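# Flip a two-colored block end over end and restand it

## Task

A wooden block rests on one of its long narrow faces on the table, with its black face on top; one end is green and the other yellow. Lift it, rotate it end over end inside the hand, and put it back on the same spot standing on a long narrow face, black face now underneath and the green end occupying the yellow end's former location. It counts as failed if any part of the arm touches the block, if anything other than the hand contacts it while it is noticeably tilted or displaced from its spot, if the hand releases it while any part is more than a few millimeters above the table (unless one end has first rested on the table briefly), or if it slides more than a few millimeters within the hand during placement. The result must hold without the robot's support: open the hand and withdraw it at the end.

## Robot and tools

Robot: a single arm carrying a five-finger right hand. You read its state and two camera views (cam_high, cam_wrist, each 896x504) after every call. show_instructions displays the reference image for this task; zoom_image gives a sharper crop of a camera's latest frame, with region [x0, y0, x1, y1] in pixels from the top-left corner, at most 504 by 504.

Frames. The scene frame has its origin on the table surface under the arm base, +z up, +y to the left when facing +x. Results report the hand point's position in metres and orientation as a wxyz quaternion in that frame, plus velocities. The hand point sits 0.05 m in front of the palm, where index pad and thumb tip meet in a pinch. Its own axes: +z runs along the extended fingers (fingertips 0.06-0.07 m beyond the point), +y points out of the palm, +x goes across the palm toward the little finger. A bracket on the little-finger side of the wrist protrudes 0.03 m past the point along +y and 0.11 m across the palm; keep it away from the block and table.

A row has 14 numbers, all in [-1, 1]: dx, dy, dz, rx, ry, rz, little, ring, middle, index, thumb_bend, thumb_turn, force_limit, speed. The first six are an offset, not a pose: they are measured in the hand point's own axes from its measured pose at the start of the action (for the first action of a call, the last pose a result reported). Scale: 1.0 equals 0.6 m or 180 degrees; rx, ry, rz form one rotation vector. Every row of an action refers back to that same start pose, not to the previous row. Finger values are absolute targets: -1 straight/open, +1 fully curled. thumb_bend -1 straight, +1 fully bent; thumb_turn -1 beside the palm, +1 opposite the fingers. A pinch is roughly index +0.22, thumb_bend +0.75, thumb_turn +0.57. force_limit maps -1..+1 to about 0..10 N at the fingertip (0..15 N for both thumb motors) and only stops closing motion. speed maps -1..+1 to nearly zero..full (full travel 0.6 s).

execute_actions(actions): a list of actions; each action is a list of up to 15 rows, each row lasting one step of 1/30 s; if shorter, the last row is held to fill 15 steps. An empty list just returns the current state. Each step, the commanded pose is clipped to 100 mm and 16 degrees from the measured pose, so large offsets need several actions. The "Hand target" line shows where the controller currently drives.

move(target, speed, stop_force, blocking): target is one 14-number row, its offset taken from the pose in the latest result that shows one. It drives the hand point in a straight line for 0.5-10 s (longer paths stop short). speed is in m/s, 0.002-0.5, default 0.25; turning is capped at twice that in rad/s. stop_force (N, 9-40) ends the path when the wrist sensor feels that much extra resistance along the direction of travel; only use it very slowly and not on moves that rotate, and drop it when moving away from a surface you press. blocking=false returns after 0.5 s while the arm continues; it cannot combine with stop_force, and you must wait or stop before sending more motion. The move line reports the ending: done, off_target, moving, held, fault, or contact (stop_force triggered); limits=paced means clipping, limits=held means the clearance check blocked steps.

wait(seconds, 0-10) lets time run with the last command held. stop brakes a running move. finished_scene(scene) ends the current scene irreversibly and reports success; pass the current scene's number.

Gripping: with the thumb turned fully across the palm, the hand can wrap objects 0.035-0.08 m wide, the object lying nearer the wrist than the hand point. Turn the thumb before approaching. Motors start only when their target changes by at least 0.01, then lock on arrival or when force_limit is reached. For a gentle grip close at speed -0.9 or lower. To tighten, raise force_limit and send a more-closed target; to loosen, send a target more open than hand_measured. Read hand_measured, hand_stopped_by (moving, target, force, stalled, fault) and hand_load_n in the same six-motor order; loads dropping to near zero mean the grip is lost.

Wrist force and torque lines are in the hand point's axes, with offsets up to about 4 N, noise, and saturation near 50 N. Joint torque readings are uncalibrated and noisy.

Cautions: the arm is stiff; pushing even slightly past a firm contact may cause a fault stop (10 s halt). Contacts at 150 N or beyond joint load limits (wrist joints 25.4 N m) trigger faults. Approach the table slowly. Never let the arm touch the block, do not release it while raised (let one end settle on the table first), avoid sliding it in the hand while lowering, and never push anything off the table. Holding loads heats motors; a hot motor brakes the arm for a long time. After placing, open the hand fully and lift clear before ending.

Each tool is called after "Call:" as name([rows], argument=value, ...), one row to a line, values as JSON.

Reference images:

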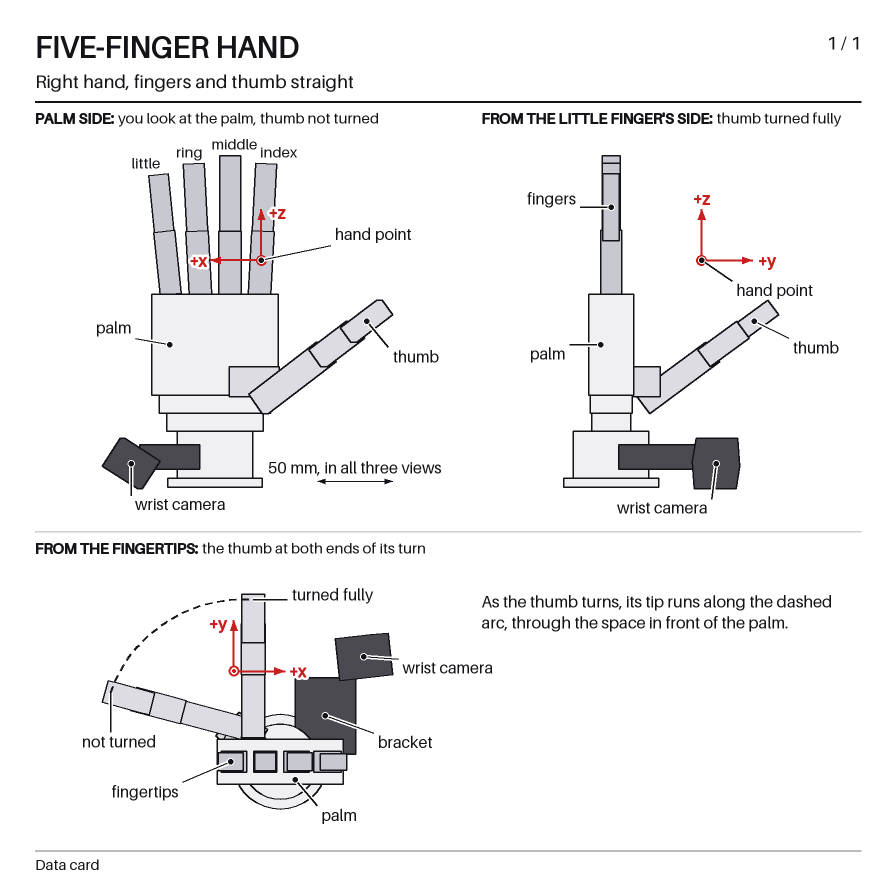

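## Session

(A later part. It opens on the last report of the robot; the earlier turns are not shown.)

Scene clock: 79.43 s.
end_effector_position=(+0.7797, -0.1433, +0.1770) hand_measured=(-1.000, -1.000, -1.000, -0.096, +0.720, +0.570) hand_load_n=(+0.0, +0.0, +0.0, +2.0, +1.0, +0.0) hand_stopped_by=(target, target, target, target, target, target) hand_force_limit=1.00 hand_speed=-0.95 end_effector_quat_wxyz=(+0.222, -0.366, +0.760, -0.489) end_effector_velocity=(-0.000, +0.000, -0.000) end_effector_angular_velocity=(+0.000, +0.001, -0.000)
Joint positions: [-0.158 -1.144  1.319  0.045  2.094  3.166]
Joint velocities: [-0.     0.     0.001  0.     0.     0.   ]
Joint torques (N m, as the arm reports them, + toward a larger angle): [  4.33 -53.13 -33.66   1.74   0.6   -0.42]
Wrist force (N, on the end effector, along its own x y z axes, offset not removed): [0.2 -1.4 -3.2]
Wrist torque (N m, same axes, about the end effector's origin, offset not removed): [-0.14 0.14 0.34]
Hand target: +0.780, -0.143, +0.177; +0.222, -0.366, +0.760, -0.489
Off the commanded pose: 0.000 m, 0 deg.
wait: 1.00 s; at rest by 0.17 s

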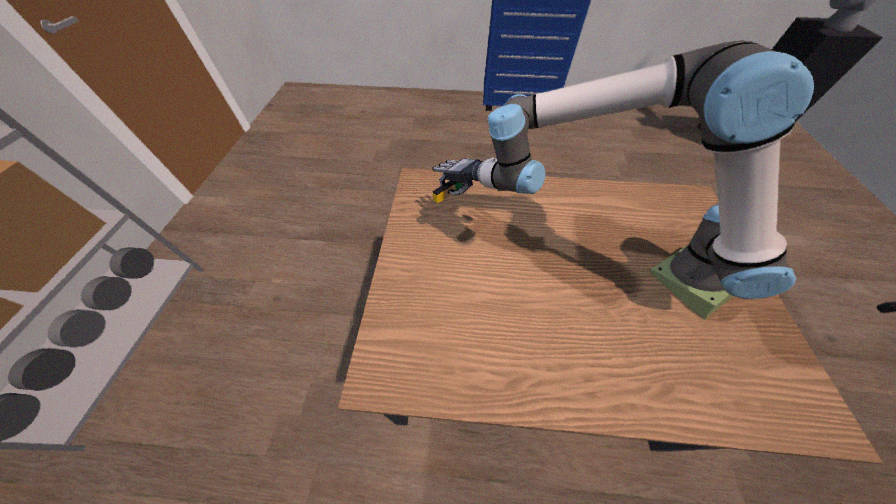

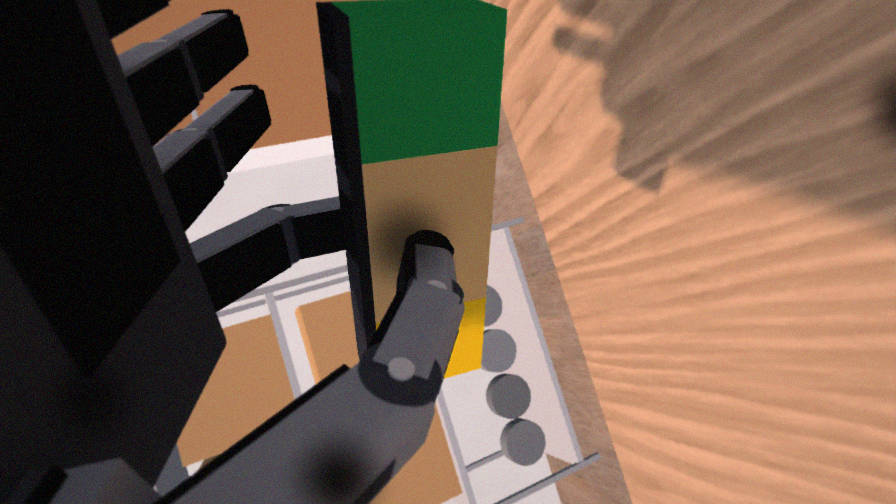

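Call:
move(target=[0,0.23,0.106,0,0,0,-1,-1,-1,0.35,0.72,0.57,1,-0.9], speed=0.1)

Call:
move(target=[0,0.005,0.0025,0,0,0,-1,-1,-1,0.35,0.72,0.57,1,-0.9], speed=0.01)

Call:
move(target=[0,0,0,0,0,0,-1,-1,-1,-0.16,0.65,0.57,1,-0.7])

Call:
move(target=[-0.018,0.002,0.001,0,0,0,-1,-1,-1,-0.16,0.65,0.57,1,-0.7], speed=0.02)

Call:
move(target=[0,0,0,0,0,0,-1,-1,-1,-0.16,0.71,0.57,-0.9,-0.9])

Call:
move(target=[0,0,0,0,0,0,-1,-1,-1,0.35,0.71,0.57,1,-0.9])

Call:
move(target=[0,-0.006,-0.003,0,0,0,-1,-1,-1,0.35,0.71,0.57,1,-0.9], speed=0.01)

Scene clock: 86.33 s.
end_effector_position=(+0.7767, -0.1452, +0.0252) hand_measured=(-1.000, -1.000, -1.000, -0.074, +0.718, +0.570) hand_load_n=(+0.0, +0.0, +0.0, +9.5, +2.5, -1.0) hand_stopped_by=(target, target, target, force, target, target) hand_force_limit=1.00 hand_speed=-0.90 end_effector_quat_wxyz=(+0.222, -0.366, +0.760, -0.489) end_effector_velocity=(+0.001, +0.000, -0.001) end_effector_angular_velocity=(-0.000, -0.004, +0.000)
Joint positions: [-0.21  -0.989  1.474 -0.271  2.044  3.154]
Joint velocities: [-0.     0.003 -0.001 -0.005 -0.001  0.   ]
Joint torques (N m, as the arm reports them, + toward a larger angle): [  3.96 -36.96  -1.8   -2.22  -1.8   -1.61]
Wrist force (N, on the end effector, along its own x y z axes, offset not removed): [0.0 -1.0 -0.1]
Wrist torque (N m, same axes, about the end effector's origin, offset not removed): [-0.28 0.26 0.02]
Hand target: +0.777, -0.145, +0.025; +0.222, -0.366, +0.760, -0.489
Off the commanded pose: 0.000 m, 0 deg.
move: done

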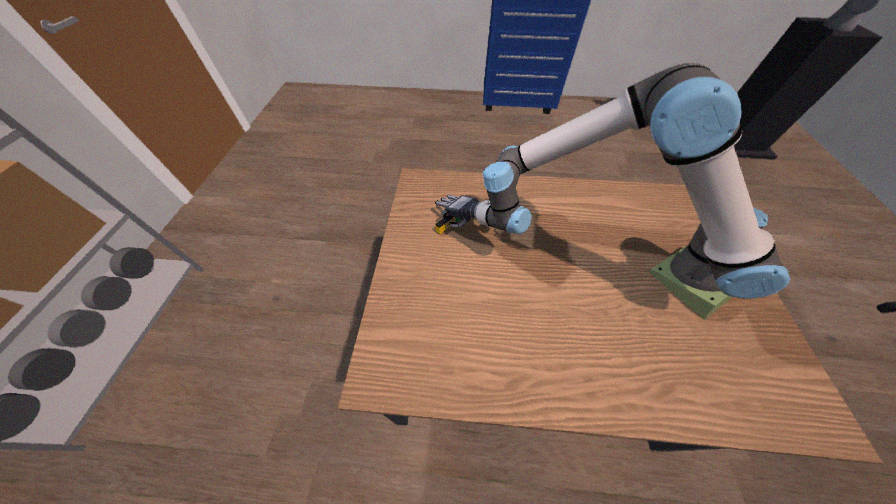

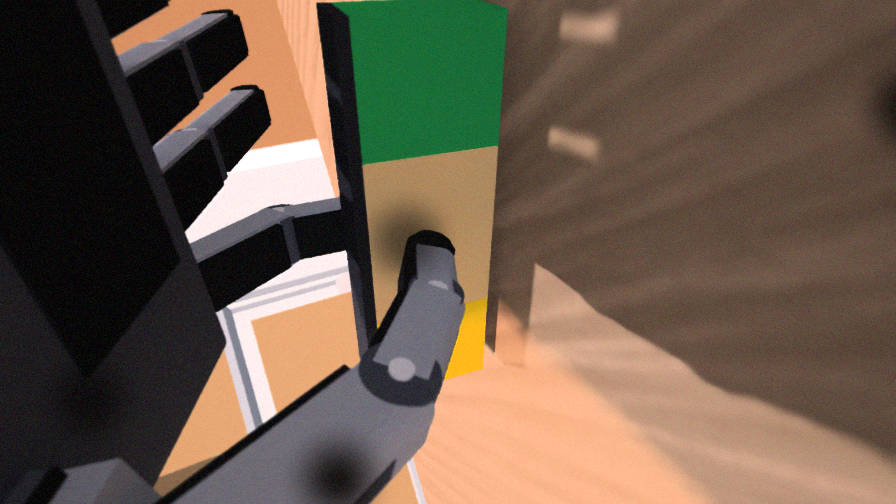

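Scene clock: 87.03 s.
end_effector_position=(+0.7767, -0.1453, +0.0220) hand_measured=(-1.000, -1.000, -1.000, -0.074, +0.718, +0.570) hand_load_n=(+0.0, +0.0, +0.0, +9.5, +2.5, -1.0) hand_stopped_by=(target, target, target, force, target, target) hand_force_limit=1.00 hand_speed=-0.90 end_effector_quat_wxyz=(+0.222, -0.366, +0.760, -0.489) end_effector_velocity=(-0.001, +0.000, -0.002) end_effector_angular_velocity=(-0.000, +0.002, +0.000)
Joint positions: [-0.211 -0.985  1.476 -0.278  2.043  3.153]
Joint velocities: [-0.001  0.002  0.003 -0.003 -0.    -0.001]
Joint torques (N m, as the arm reports them, + toward a larger angle): [  5.19 -39.52  -2.99  -2.24  -1.74  -1.73]
Wrist force (N, on the end effector, along its own x y z axes, offset not removed): [-3.7 -3.3 0.9]
Wrist torque (N m, same axes, about the end effector's origin, offset not removed): [-0.61 0.54 -0.11]
Hand target: +0.777, -0.145, +0.022; +0.222, -0.366, +0.760, -0.489
Off the commanded pose: 0.000 m, 0 deg.
move: done

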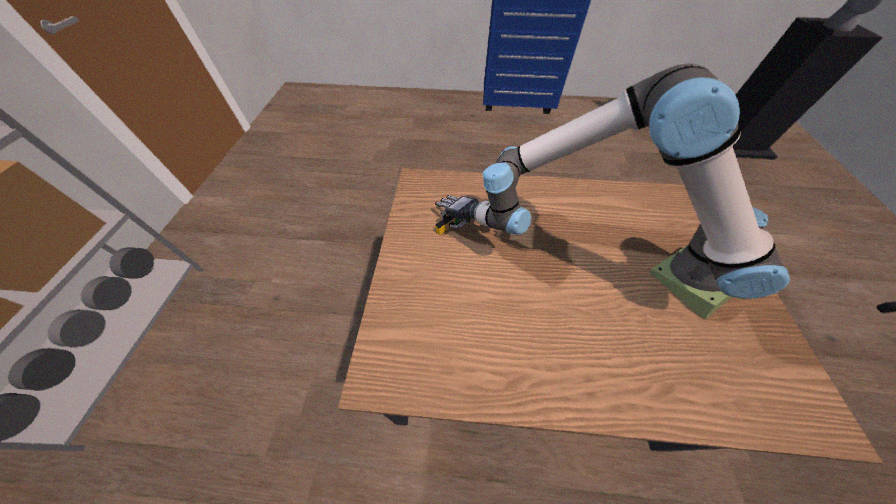

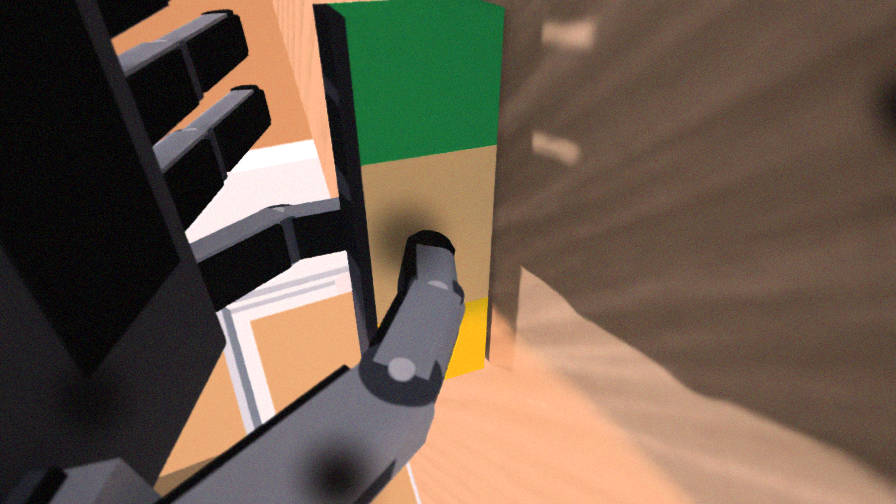

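Scene clock: 87.53 s.
end_effector_position=(+0.7767, -0.1453, +0.0220) hand_measured=(-1.000, -1.000, -1.000, -0.160, +0.650, +0.570) hand_load_n=(+0.0, +0.0, +0.0, +0.0, +0.0, +0.0) hand_stopped_by=(target, target, target, target, target, target) hand_force_limit=1.00 hand_speed=-0.70 end_effector_quat_wxyz=(+0.222, -0.366, +0.760, -0.489) end_effector_velocity=(+0.000, -0.000, +0.000) end_effector_angular_velocity=(+0.000, -0.002, -0.001)
Joint positions: [-0.211 -0.985  1.476 -0.278  2.043  3.153]
Joint velocities: [ 0.    -0.    -0.    -0.001  0.001  0.001]
Joint torques (N m, as the arm reports them, + toward a larger angle): [  5.09 -49.15  -6.09  -0.72  -1.4   -1.55]
Wrist force (N, on the end effector, along its own x y z axes, offset not removed): [2.4 -0.3 -3.2]
Wrist torque (N m, same axes, about the end effector's origin, offset not removed): [0.12 -0.11 0.32]
Hand target: +0.777, -0.145, +0.022; +0.222, -0.366, +0.760, -0.489
Off the commanded pose: 0.000 m, 0 deg.
move: done

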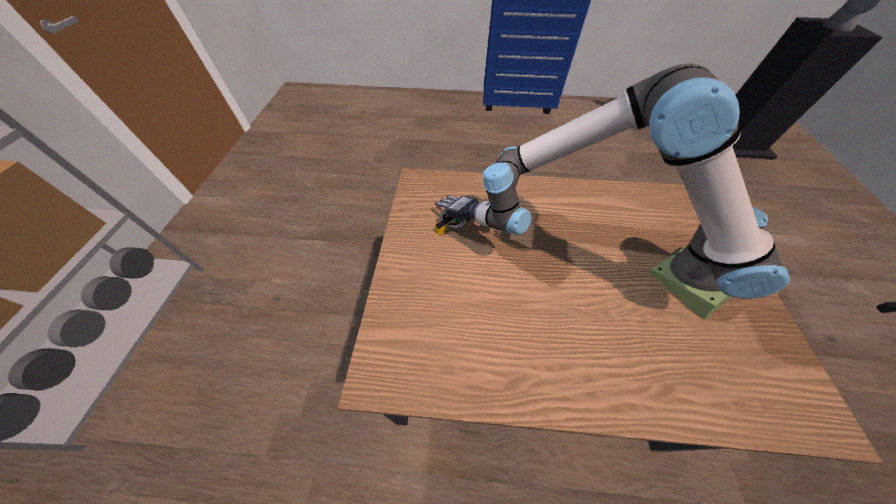

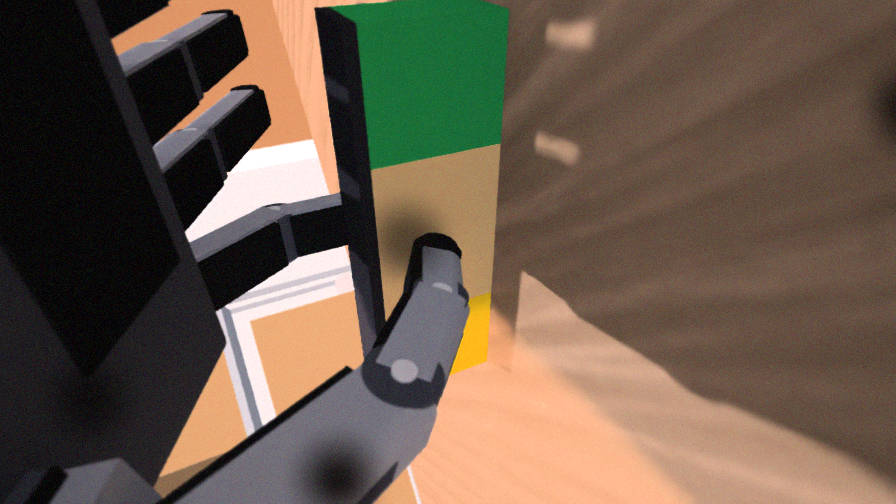

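Scene clock: 88.37 s.
end_effector_position=(+0.7834, -0.1371, +0.0204) hand_measured=(-1.000, -1.000, -1.000, -0.160, +0.650, +0.570) hand_load_n=(+0.0, +0.0, +0.0, +0.0, +0.0, +0.0) hand_stopped_by=(target, target, target, target, target, target) hand_force_limit=1.00 hand_speed=-0.70 end_effector_quat_wxyz=(+0.222, -0.366, +0.760, -0.489) end_effector_velocity=(+0.001, +0.001, -0.000) end_effector_angular_velocity=(+0.001, +0.000, -0.001)
Joint positions: [-0.195 -0.967  1.452 -0.27   2.059  3.157]
Joint velocities: [ 0.002  0.003 -0.004  0.002  0.003  0.002]
Joint torques (N m, as the arm reports them, + toward a larger angle): [ 15.4  -40.62 -30.15   1.98   1.65   1.53]
Wrist force (N, on the end effector, along its own x y z axes, offset not removed): [0.2 2.4 -3.5]
Wrist torque (N m, same axes, about the end effector's origin, offset not removed): [0.44 0.19 0.29]
Hand target: +0.784, -0.137, +0.020; +0.222, -0.366, +0.760, -0.489
Off the commanded pose: 0.000 m, 0 deg.
move: done

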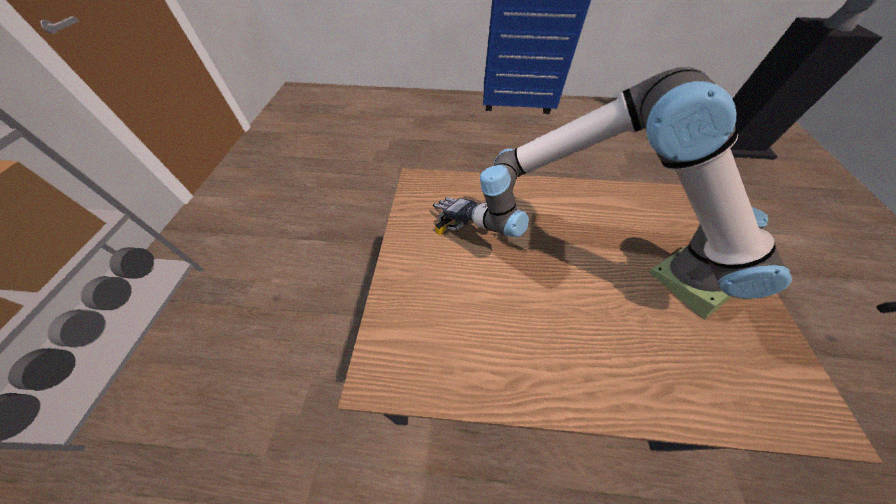

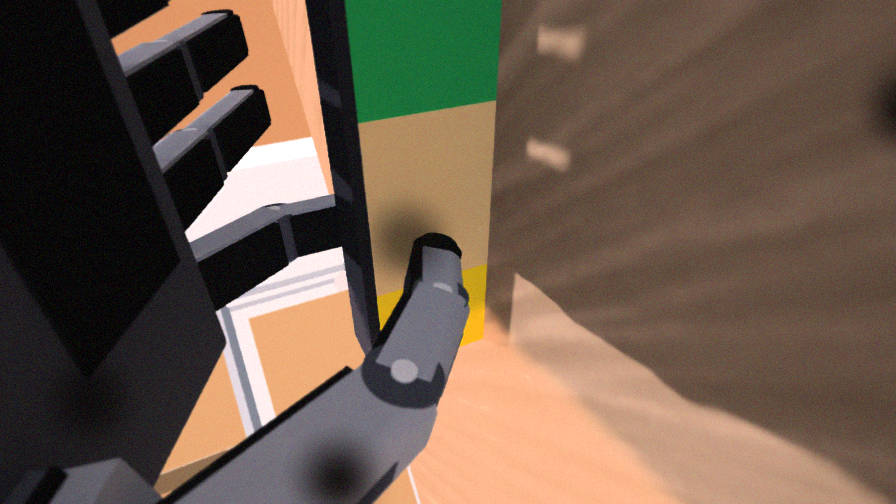

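Scene clock: 89.17 s.
end_effector_position=(+0.7835, -0.1371, +0.0204) hand_measured=(-1.000, -1.000, -1.000, -0.160, +0.710, +0.570) hand_load_n=(+0.0, +0.0, +0.0, +0.0, +0.0, +0.0) hand_stopped_by=(target, target, target, target, target, target) hand_force_limit=-0.90 hand_speed=-0.90 end_effector_quat_wxyz=(+0.222, -0.366, +0.760, -0.489) end_effector_velocity=(-0.000, +0.000, -0.000) end_effector_angular_velocity=(+0.001, +0.000, +0.000)
Joint positions: [-0.195 -0.967  1.452 -0.27   2.059  3.157]
Joint velocities: [-0.    -0.     0.001  0.    -0.001  0.001]
Joint torques (N m, as the arm reports them, + toward a larger angle): [  4.42 -60.96  -1.92  -0.23  -1.94   0.84]
Wrist force (N, on the end effector, along its own x y z axes, offset not removed): [3.6 -4.7 -2.1]
Wrist torque (N m, same axes, about the end effector's origin, offset not removed): [-0.83 -0.39 0.04]
Hand target: +0.783, -0.137, +0.020; +0.222, -0.366, +0.760, -0.489
Off the commanded pose: 0.000 m, 0 deg.
move: done

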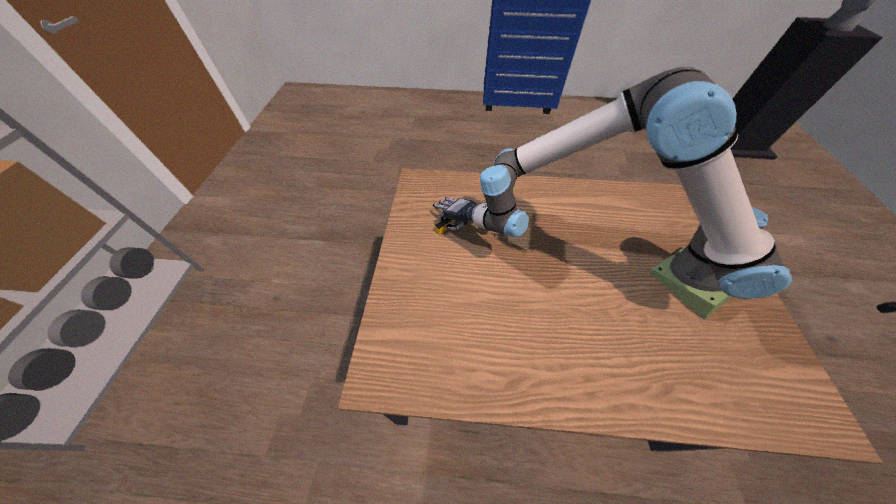

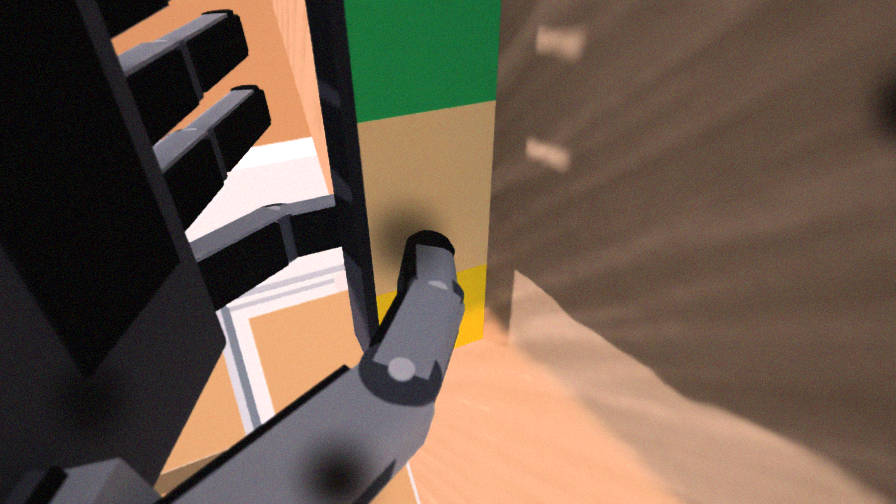

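Scene clock: 89.90 s.
end_effector_position=(+0.7834, -0.1371, +0.0204) hand_measured=(-1.000, -1.000, -1.000, -0.082, +0.708, +0.570) hand_load_n=(+0.0, +0.0, +0.0, +9.5, +2.0, -1.0) hand_stopped_by=(target, target, target, force, target, target) hand_force_limit=1.00 hand_speed=-0.90 end_effector_quat_wxyz=(+0.222, -0.366, +0.760, -0.489) end_effector_velocity=(-0.000, -0.000, -0.000) end_effector_angular_velocity=(-0.001, +0.001, -0.000)
Joint positions: [-0.195 -0.967  1.452 -0.27   2.059  3.157]
Joint velocities: [-0.     0.     0.     0.     0.    -0.001]
Joint torques (N m, as the arm reports them, + toward a larger angle): [  5.38 -58.83  -5.91  -0.18  -1.21   0.62]
Wrist force (N, on the end effector, along its own x y z axes, offset not removed): [-4.8 -2.6 -4.1]
Wrist torque (N m, same axes, about the end effector's origin, offset not removed): [0.02 0.97 -0.04]
Hand target: +0.783, -0.137, +0.020; +0.222, -0.366, +0.760, -0.489
Off the commanded pose: 0.000 m, 0 deg.
move: done

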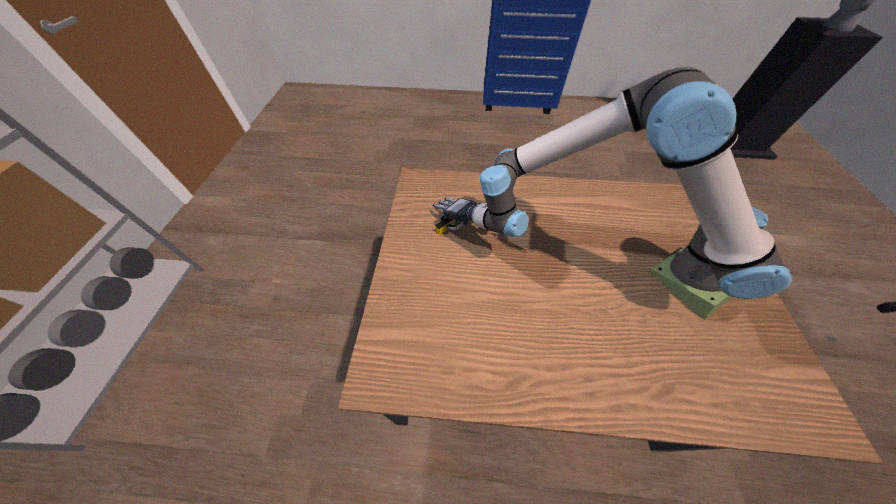

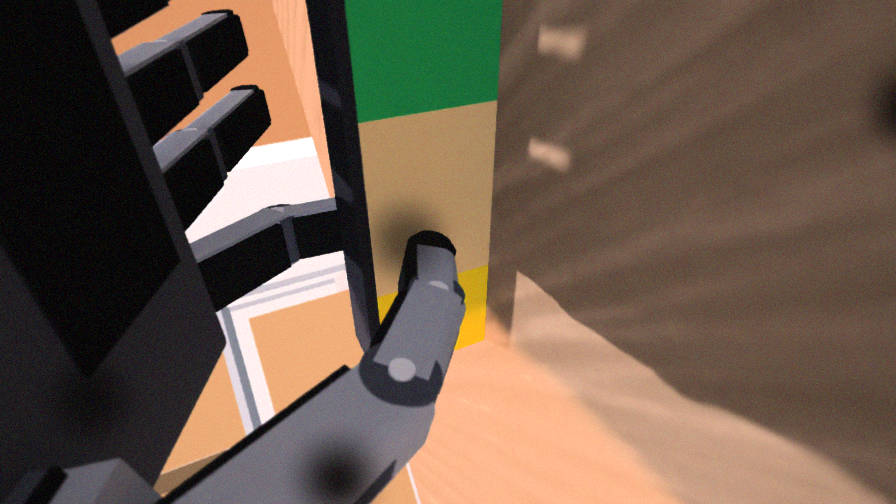

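Scene clock: 90.60 s.
end_effector_position=(+0.7834, -0.1370, +0.0243) hand_measured=(-1.000, -1.000, -1.000, -0.082, +0.708, +0.570) hand_load_n=(+0.0, +0.0, +0.0, +8.0, +1.5, -1.0) hand_stopped_by=(target, target, target, force, target, target) hand_force_limit=1.00 hand_speed=-0.90 end_effector_quat_wxyz=(+0.222, -0.366, +0.760, -0.489) end_effector_velocity=(-0.000, +0.000, +0.001) end_effector_angular_velocity=(-0.000, +0.002, +0.001)
Joint positions: [-0.193 -0.972  1.45  -0.263  2.06   3.158]
Joint velocities: [ 0.    -0.002  0.     0.003  0.    -0.001]
Joint torques (N m, as the arm reports them, + toward a larger angle): [ 17.29 -58.39 -30.17   1.62   1.69   1.85]
Wrist force (N, on the end effector, along its own x y z axes, offset not removed): [4.0 1.6 -4.9]
Wrist torque (N m, same axes, about the end effector's origin, offset not removed): [0.38 -0.32 0.60]
Hand target: +0.783, -0.137, +0.024; +0.222, -0.366, +0.760, -0.489
Off the commanded pose: 0.000 m, 0 deg.
move: done

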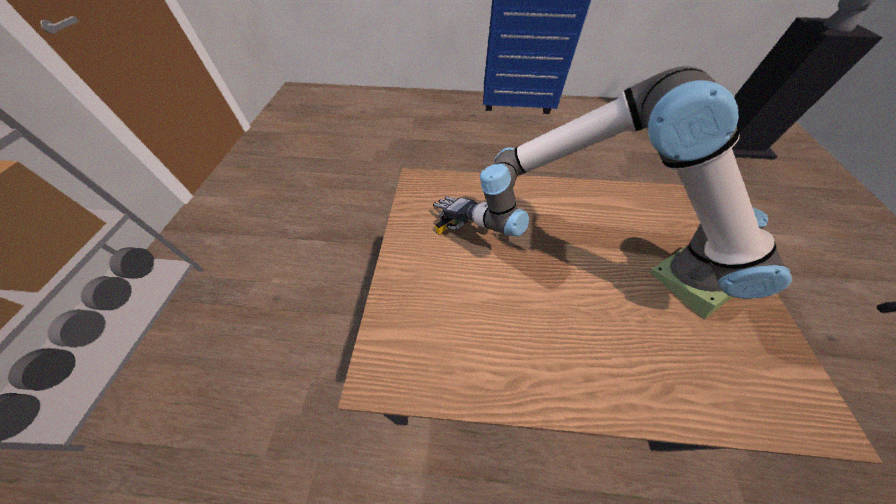

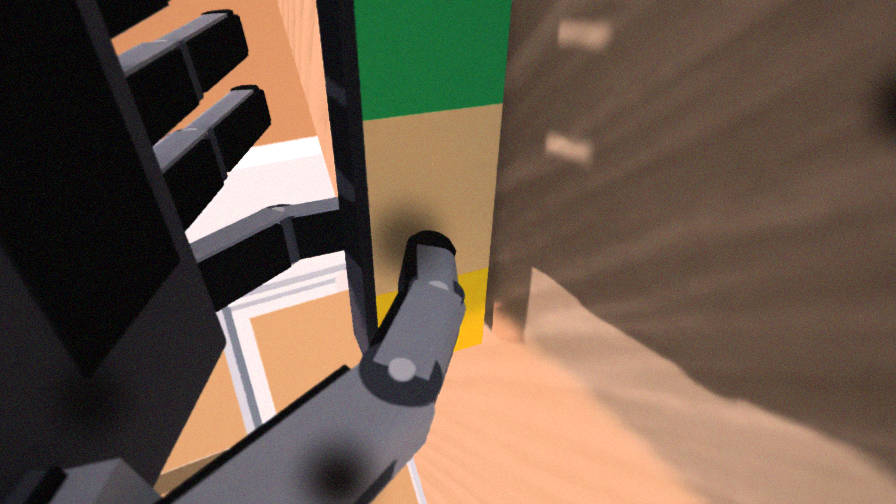

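Call:
move(target=[0,0.005,0.0025,0,0,0,-1,-1,-1,0.35,0.71,0.57,1,-0.9], speed=0.01)

Call:
move(target=[0,0,0,0,0,0,-1,-1,-1,0.35,0.78,0.57,-0.55,-0.9])

Call:
move(target=[0,-0.006,-0.003,0,0,0,-1,-1,-1,0.35,0.78,0.57,-0.55,-0.9], speed=0.01)

Scene clock: 94.00 s.
end_effector_position=(+0.7834, -0.1371, +0.0211) hand_measured=(-1.000, -1.000, -1.000, -0.082, +0.708, +0.570) hand_load_n=(+0.0, +0.0, +0.0, +8.0, +1.5, -0.5) hand_stopped_by=(target, target, target, force, target, target) hand_force_limit=1.00 hand_speed=-0.90 end_effector_quat_wxyz=(+0.222, -0.366, +0.760, -0.489) end_effector_velocity=(+0.000, +0.000, -0.001) end_effector_angular_velocity=(+0.001, -0.001, -0.000)
Joint positions: [-0.194 -0.967  1.451 -0.269  2.059  3.157]
Joint velocities: [-0.     0.002  0.001 -0.003 -0.001  0.001]
Joint torques (N m, as the arm reports them, + toward a larger angle): [  4.18 -39.87  -2.5   -2.29  -1.72  -1.51]
Wrist force (N, on the end effector, along its own x y z axes, offset not removed): [2.1 -3.5 -4.9]
Wrist torque (N m, same axes, about the end effector's origin, offset not removed): [-0.34 -0.07 0.12]
Hand target: +0.783, -0.137, +0.021; +0.222, -0.366, +0.760, -0.489
Off the commanded pose: 0.000 m, 0 deg.
move: done

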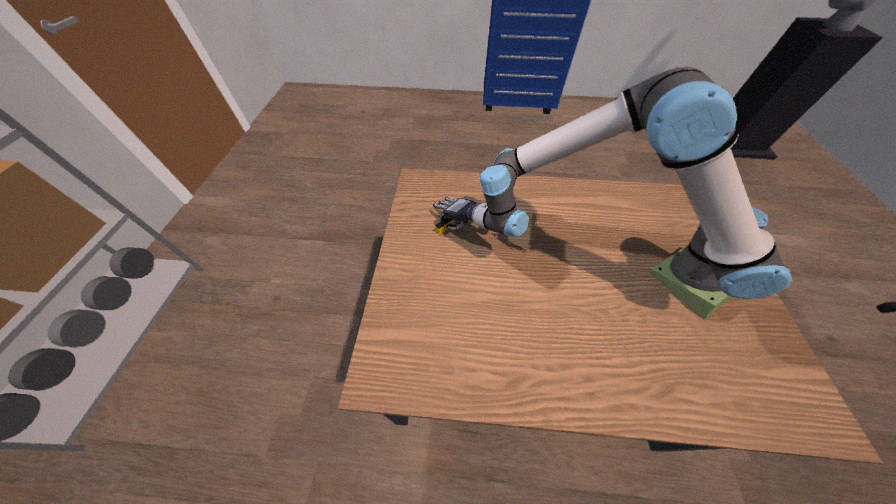

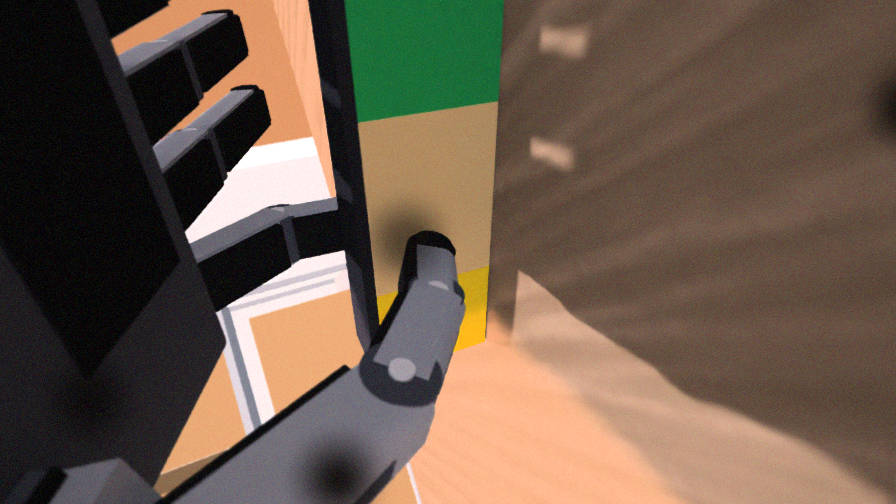

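Scene clock: 94.73 s.
end_effector_position=(+0.7834, -0.1371, +0.0210) hand_measured=(-1.000, -1.000, -1.000, -0.082, +0.760, +0.570) hand_load_n=(+0.0, +0.0, +0.0, +10.0, +3.0, -1.0) hand_stopped_by=(target, target, target, force, force, target) hand_force_limit=-0.55 hand_speed=-0.90 end_effector_quat_wxyz=(+0.222, -0.366, +0.760, -0.489) end_effector_velocity=(-0.000, +0.000, -0.000) end_effector_angular_velocity=(+0.001, +0.001, -0.001)
Joint positions: [-0.194 -0.967  1.451 -0.269  2.059  3.157]
Joint velocities: [-0.     0.     0.     0.001  0.     0.001]
Joint torques (N m, as the arm reports them, + toward a larger angle): [  6.39 -56.53  -7.39   0.34  -1.25  -1.23]
Wrist force (N, on the end effector, along its own x y z axes, offset not removed): [1.2 -1.8 0.0]
Wrist torque (N m, same axes, about the end effector's origin, offset not removed): [-0.27 0.15 0.17]
Hand target: +0.783, -0.137, +0.021; +0.222, -0.366, +0.760, -0.489
Off the commanded pose: 0.000 m, 0 deg.
move: done

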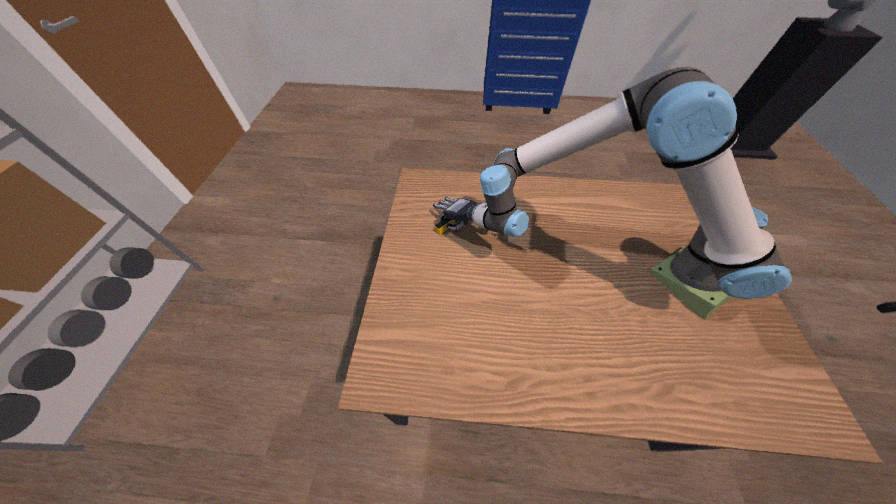

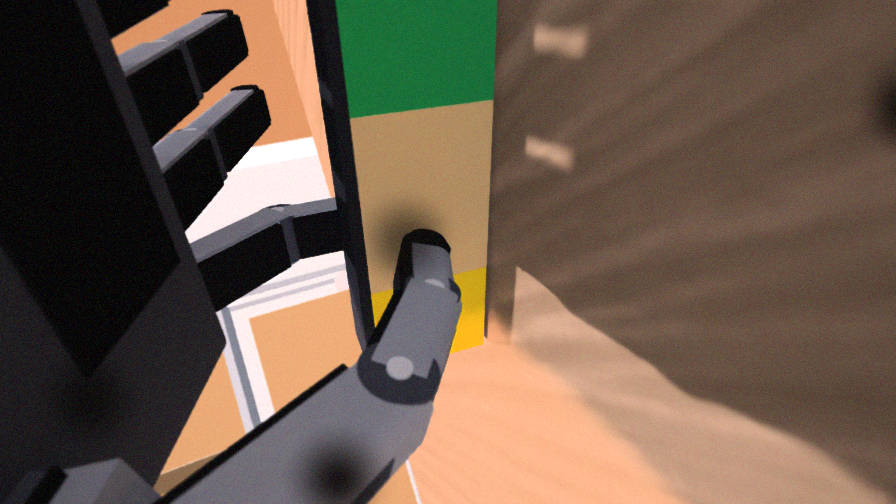

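Scene clock: 95.43 s.
end_effector_position=(+0.7834, -0.1369, +0.0249) hand_measured=(-1.000, -1.000, -1.000, -0.082, +0.760, +0.570) hand_load_n=(+0.0, +0.0, +0.0, +10.0, +3.5, -1.5) hand_stopped_by=(target, target, target, force, force, target) hand_force_limit=-0.55 hand_speed=-0.90 end_effector_quat_wxyz=(+0.222, -0.366, +0.760, -0.489) end_effector_velocity=(-0.000, +0.000, +0.001) end_effector_angular_velocity=(+0.000, +0.001, -0.000)
Joint positions: [-0.193 -0.973  1.45  -0.261  2.06   3.158]
Joint velocities: [ 0.    -0.002 -0.     0.003  0.001  0.   ]
Joint torques (N m, as the arm reports them, + toward a larger angle): [ 16.08 -59.   -29.42   1.99   1.56   1.38]
Wrist force (N, on the end effector, along its own x y z axes, offset not removed): [0.3 -2.1 -2.7]
Wrist torque (N m, same axes, about the end effector's origin, offset not removed): [-0.21 0.11 0.07]
Hand target: +0.783, -0.137, +0.025; +0.222, -0.366, +0.760, -0.489
Off the commanded pose: 0.000 m, 0 deg.
move: done

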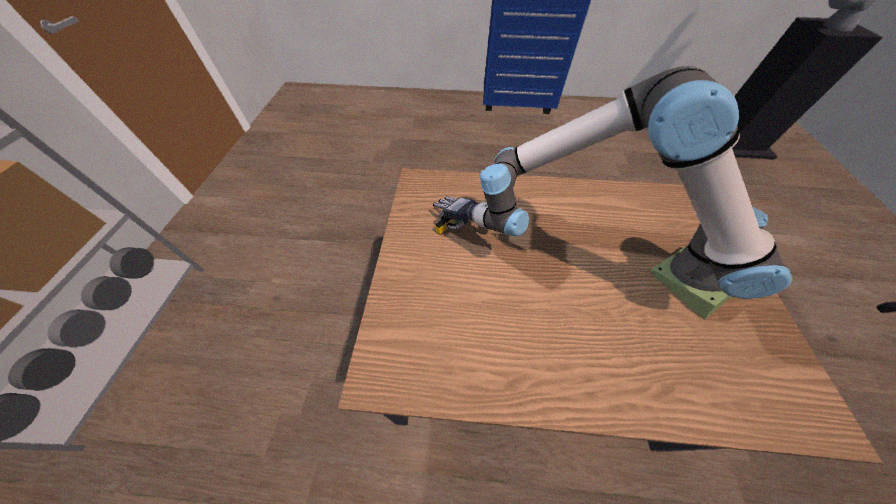

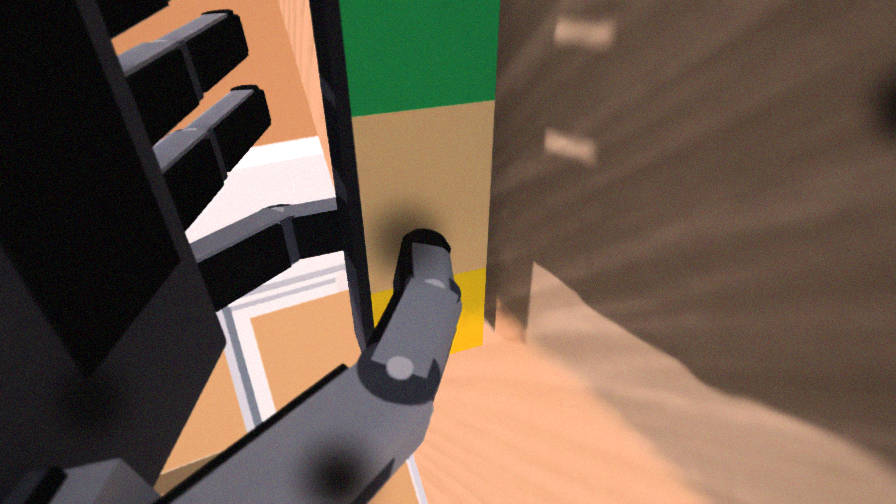

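Holds. Lift and loosen.

Call:
move(target=[0,-0.23,-0.106,0,0,0,-1,-1,-1,0.35,0.78,0.57,-0.55,-0.9], speed=0.06)

Call:
move(target=[0,0,0,0,0,0,-1,-1,-1,-0.092,0.78,0.57,-0.55,-0.95])

Call:
wait(seconds=1)

Scene clock: 101.70 s.
end_effector_position=(+0.7864, -0.1350, +0.1766) hand_measured=(-1.000, -1.000, -1.000, -0.082, +0.760, +0.570) hand_load_n=(+0.0, +0.0, +0.0, +10.0, +3.5, -1.5) hand_stopped_by=(target, target, target, force, force, target) hand_force_limit=-0.55 hand_speed=-0.90 end_effector_quat_wxyz=(+0.222, -0.366, +0.760, -0.489) end_effector_velocity=(+0.001, +0.000, +0.002) end_effector_angular_velocity=(+0.000, -0.001, -0.000)
Joint positions: [-0.142 -1.125  1.293  0.054  2.111  3.17 ]
Joint velocities: [ 0.001 -0.001 -0.004  0.004  0.001  0.001]
Joint torques (N m, as the arm reports them, + toward a larger angle): [ 16.62 -58.41 -31.29   1.71   1.69   1.68]
Wrist force (N, on the end effector, along its own x y z axes, offset not removed): [0.8 -1.6 -3.6]
Wrist torque (N m, same axes, about the end effector's origin, offset not removed): [-0.19 0.11 0.19]
Hand target: +0.786, -0.135, +0.177; +0.222, -0.366, +0.760, -0.489
Off the commanded pose: 0.000 m, 0 deg.
move: done

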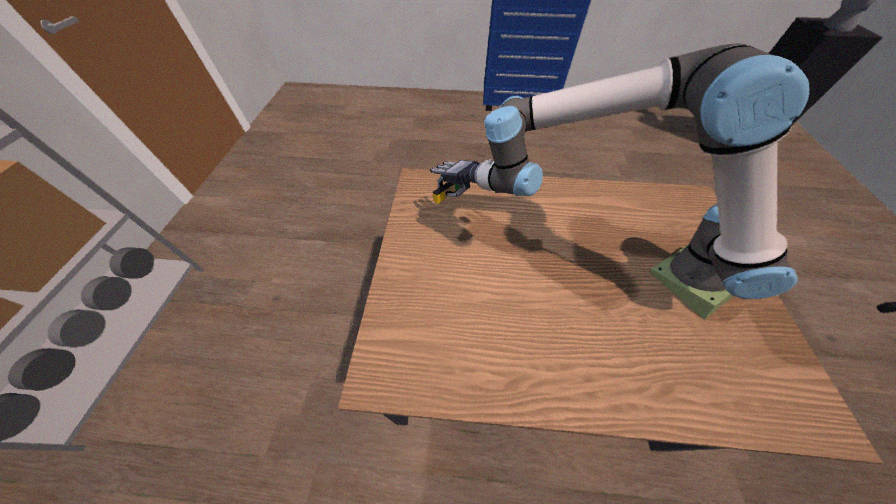

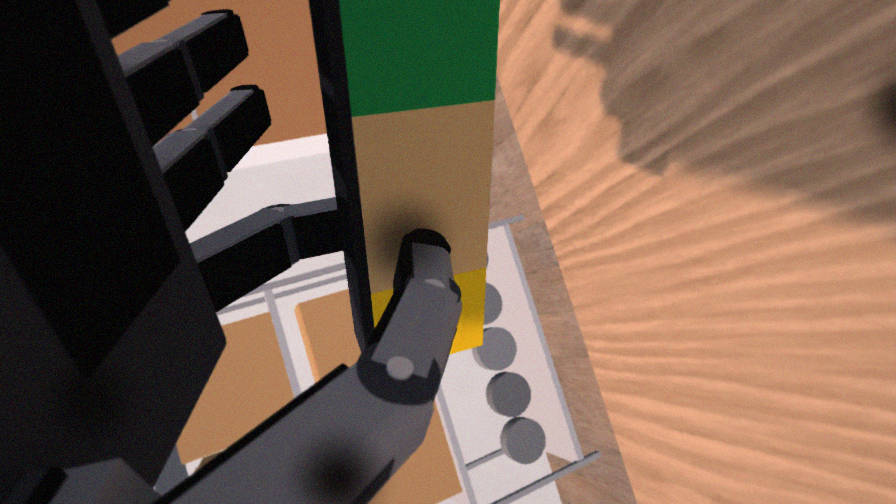

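Scene clock: 102.20 s.
end_effector_position=(+0.7864, -0.1350, +0.1767) hand_measured=(-1.000, -1.000, -1.000, -0.092, +0.760, +0.570) hand_load_n=(+0.0, +0.0, +0.0, +6.0, +2.5, -1.0) hand_stopped_by=(target, target, target, force, force, target) hand_force_limit=-0.55 hand_speed=-0.95 end_effector_quat_wxyz=(+0.222, -0.366, +0.760, -0.489) end_effector_velocity=(+0.001, -0.000, +0.001) end_effector_angular_velocity=(-0.001, -0.002, +0.000)
Joint positions: [-0.142 -1.125  1.293  0.054  2.111  3.17 ]
Joint velocities: [ 0.    -0.    -0.001 -0.001 -0.    -0.001]
Joint torques (N m, as the arm reports them, + toward a larger angle): [ 12.28 -52.38 -17.98  -1.19   1.08   1.35]
Wrist force (N, on the end effector, along its own x y z axes, offset not removed): [-0.5 -2.1 0.1]
Wrist torque (N m, same axes, about the end effector's origin, offset not removed): [-0.37 0.22 0.20]
Hand target: +0.786, -0.135, +0.177; +0.222, -0.366, +0.760, -0.489
Off the commanded pose: 0.000 m, 0 deg.
move: done

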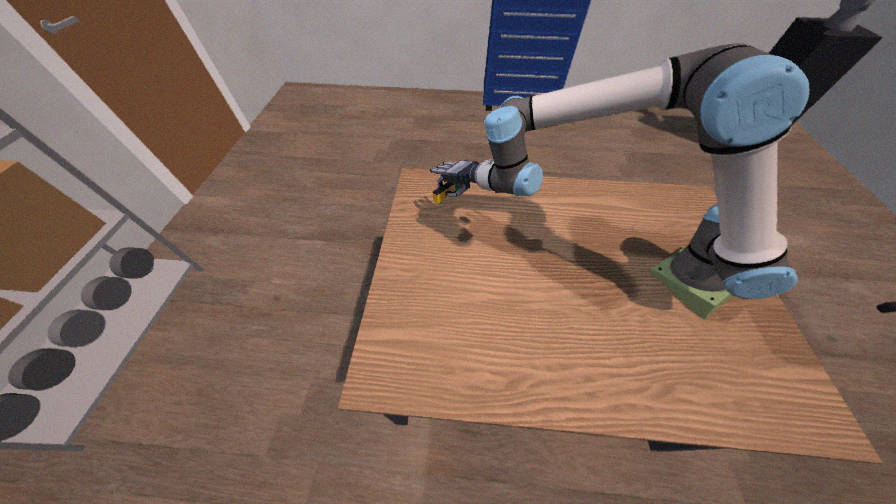

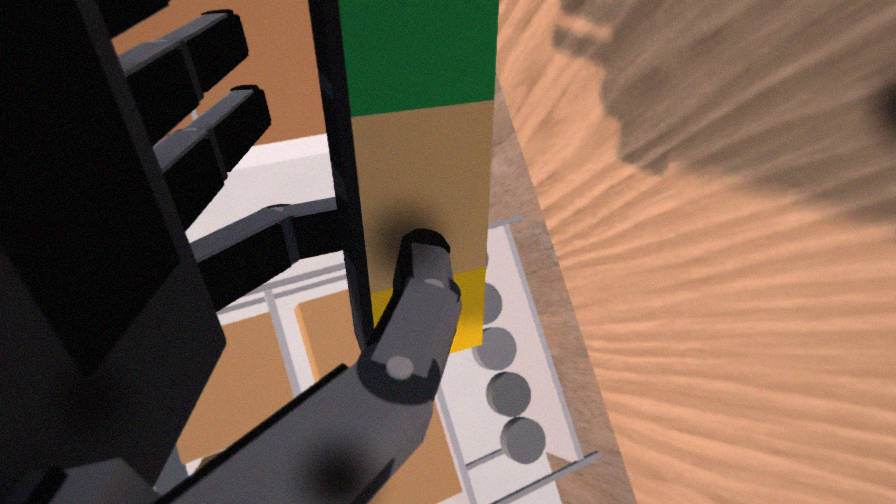

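Scene clock: 103.20 s.
end_effector_position=(+0.7864, -0.1350, +0.1767) hand_measured=(-1.000, -1.000, -1.000, -0.092, +0.760, +0.570) hand_load_n=(+0.0, +0.0, +0.0, +6.0, +2.5, -1.0) hand_stopped_by=(target, target, target, force, force, target) hand_force_limit=-0.55 hand_speed=-0.95 end_effector_quat_wxyz=(+0.222, -0.366, +0.760, -0.489) end_effector_velocity=(-0.000, +0.000, -0.000) end_effector_angular_velocity=(-0.000, +0.001, +0.001)
Joint positions: [-0.142 -1.125  1.293  0.054  2.111  3.17 ]
Joint velocities: [ 0.     0.    -0.     0.001 -0.001 -0.001]
Joint torques (N m, as the arm reports them, + toward a larger angle): [  9.67 -42.89  -6.48  -2.4   -0.23   0.63]
Wrist force (N, on the end effector, along its own x y z axes, offset not removed): [2.5 2.6 1.6]
Wrist torque (N m, same axes, about the end effector's origin, offset not removed): [0.26 -0.21 0.40]
Hand target: +0.786, -0.135, +0.177; +0.222, -0.366, +0.760, -0.489
Off the commanded pose: 0.000 m, 0 deg.
wait: 1.00 s; at rest by 0.17 s

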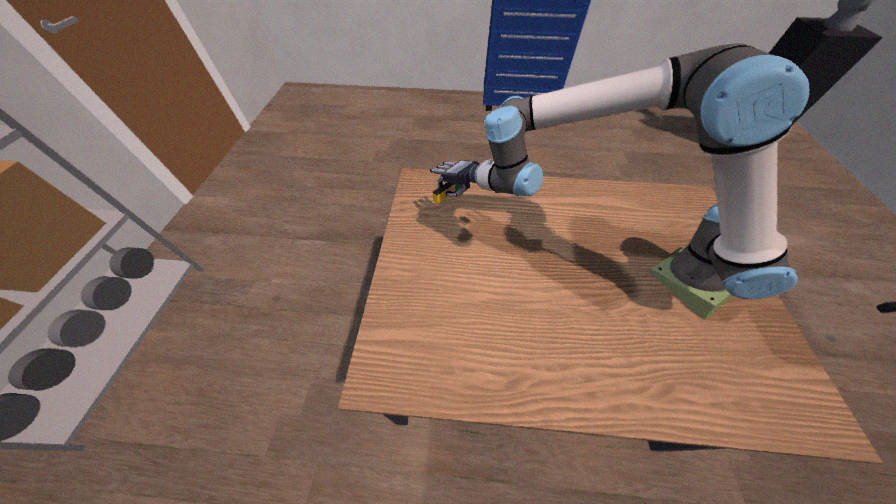

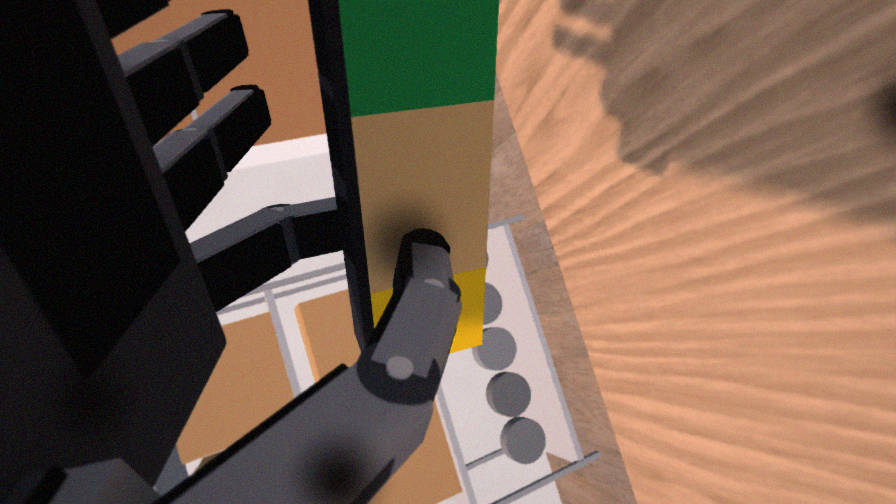

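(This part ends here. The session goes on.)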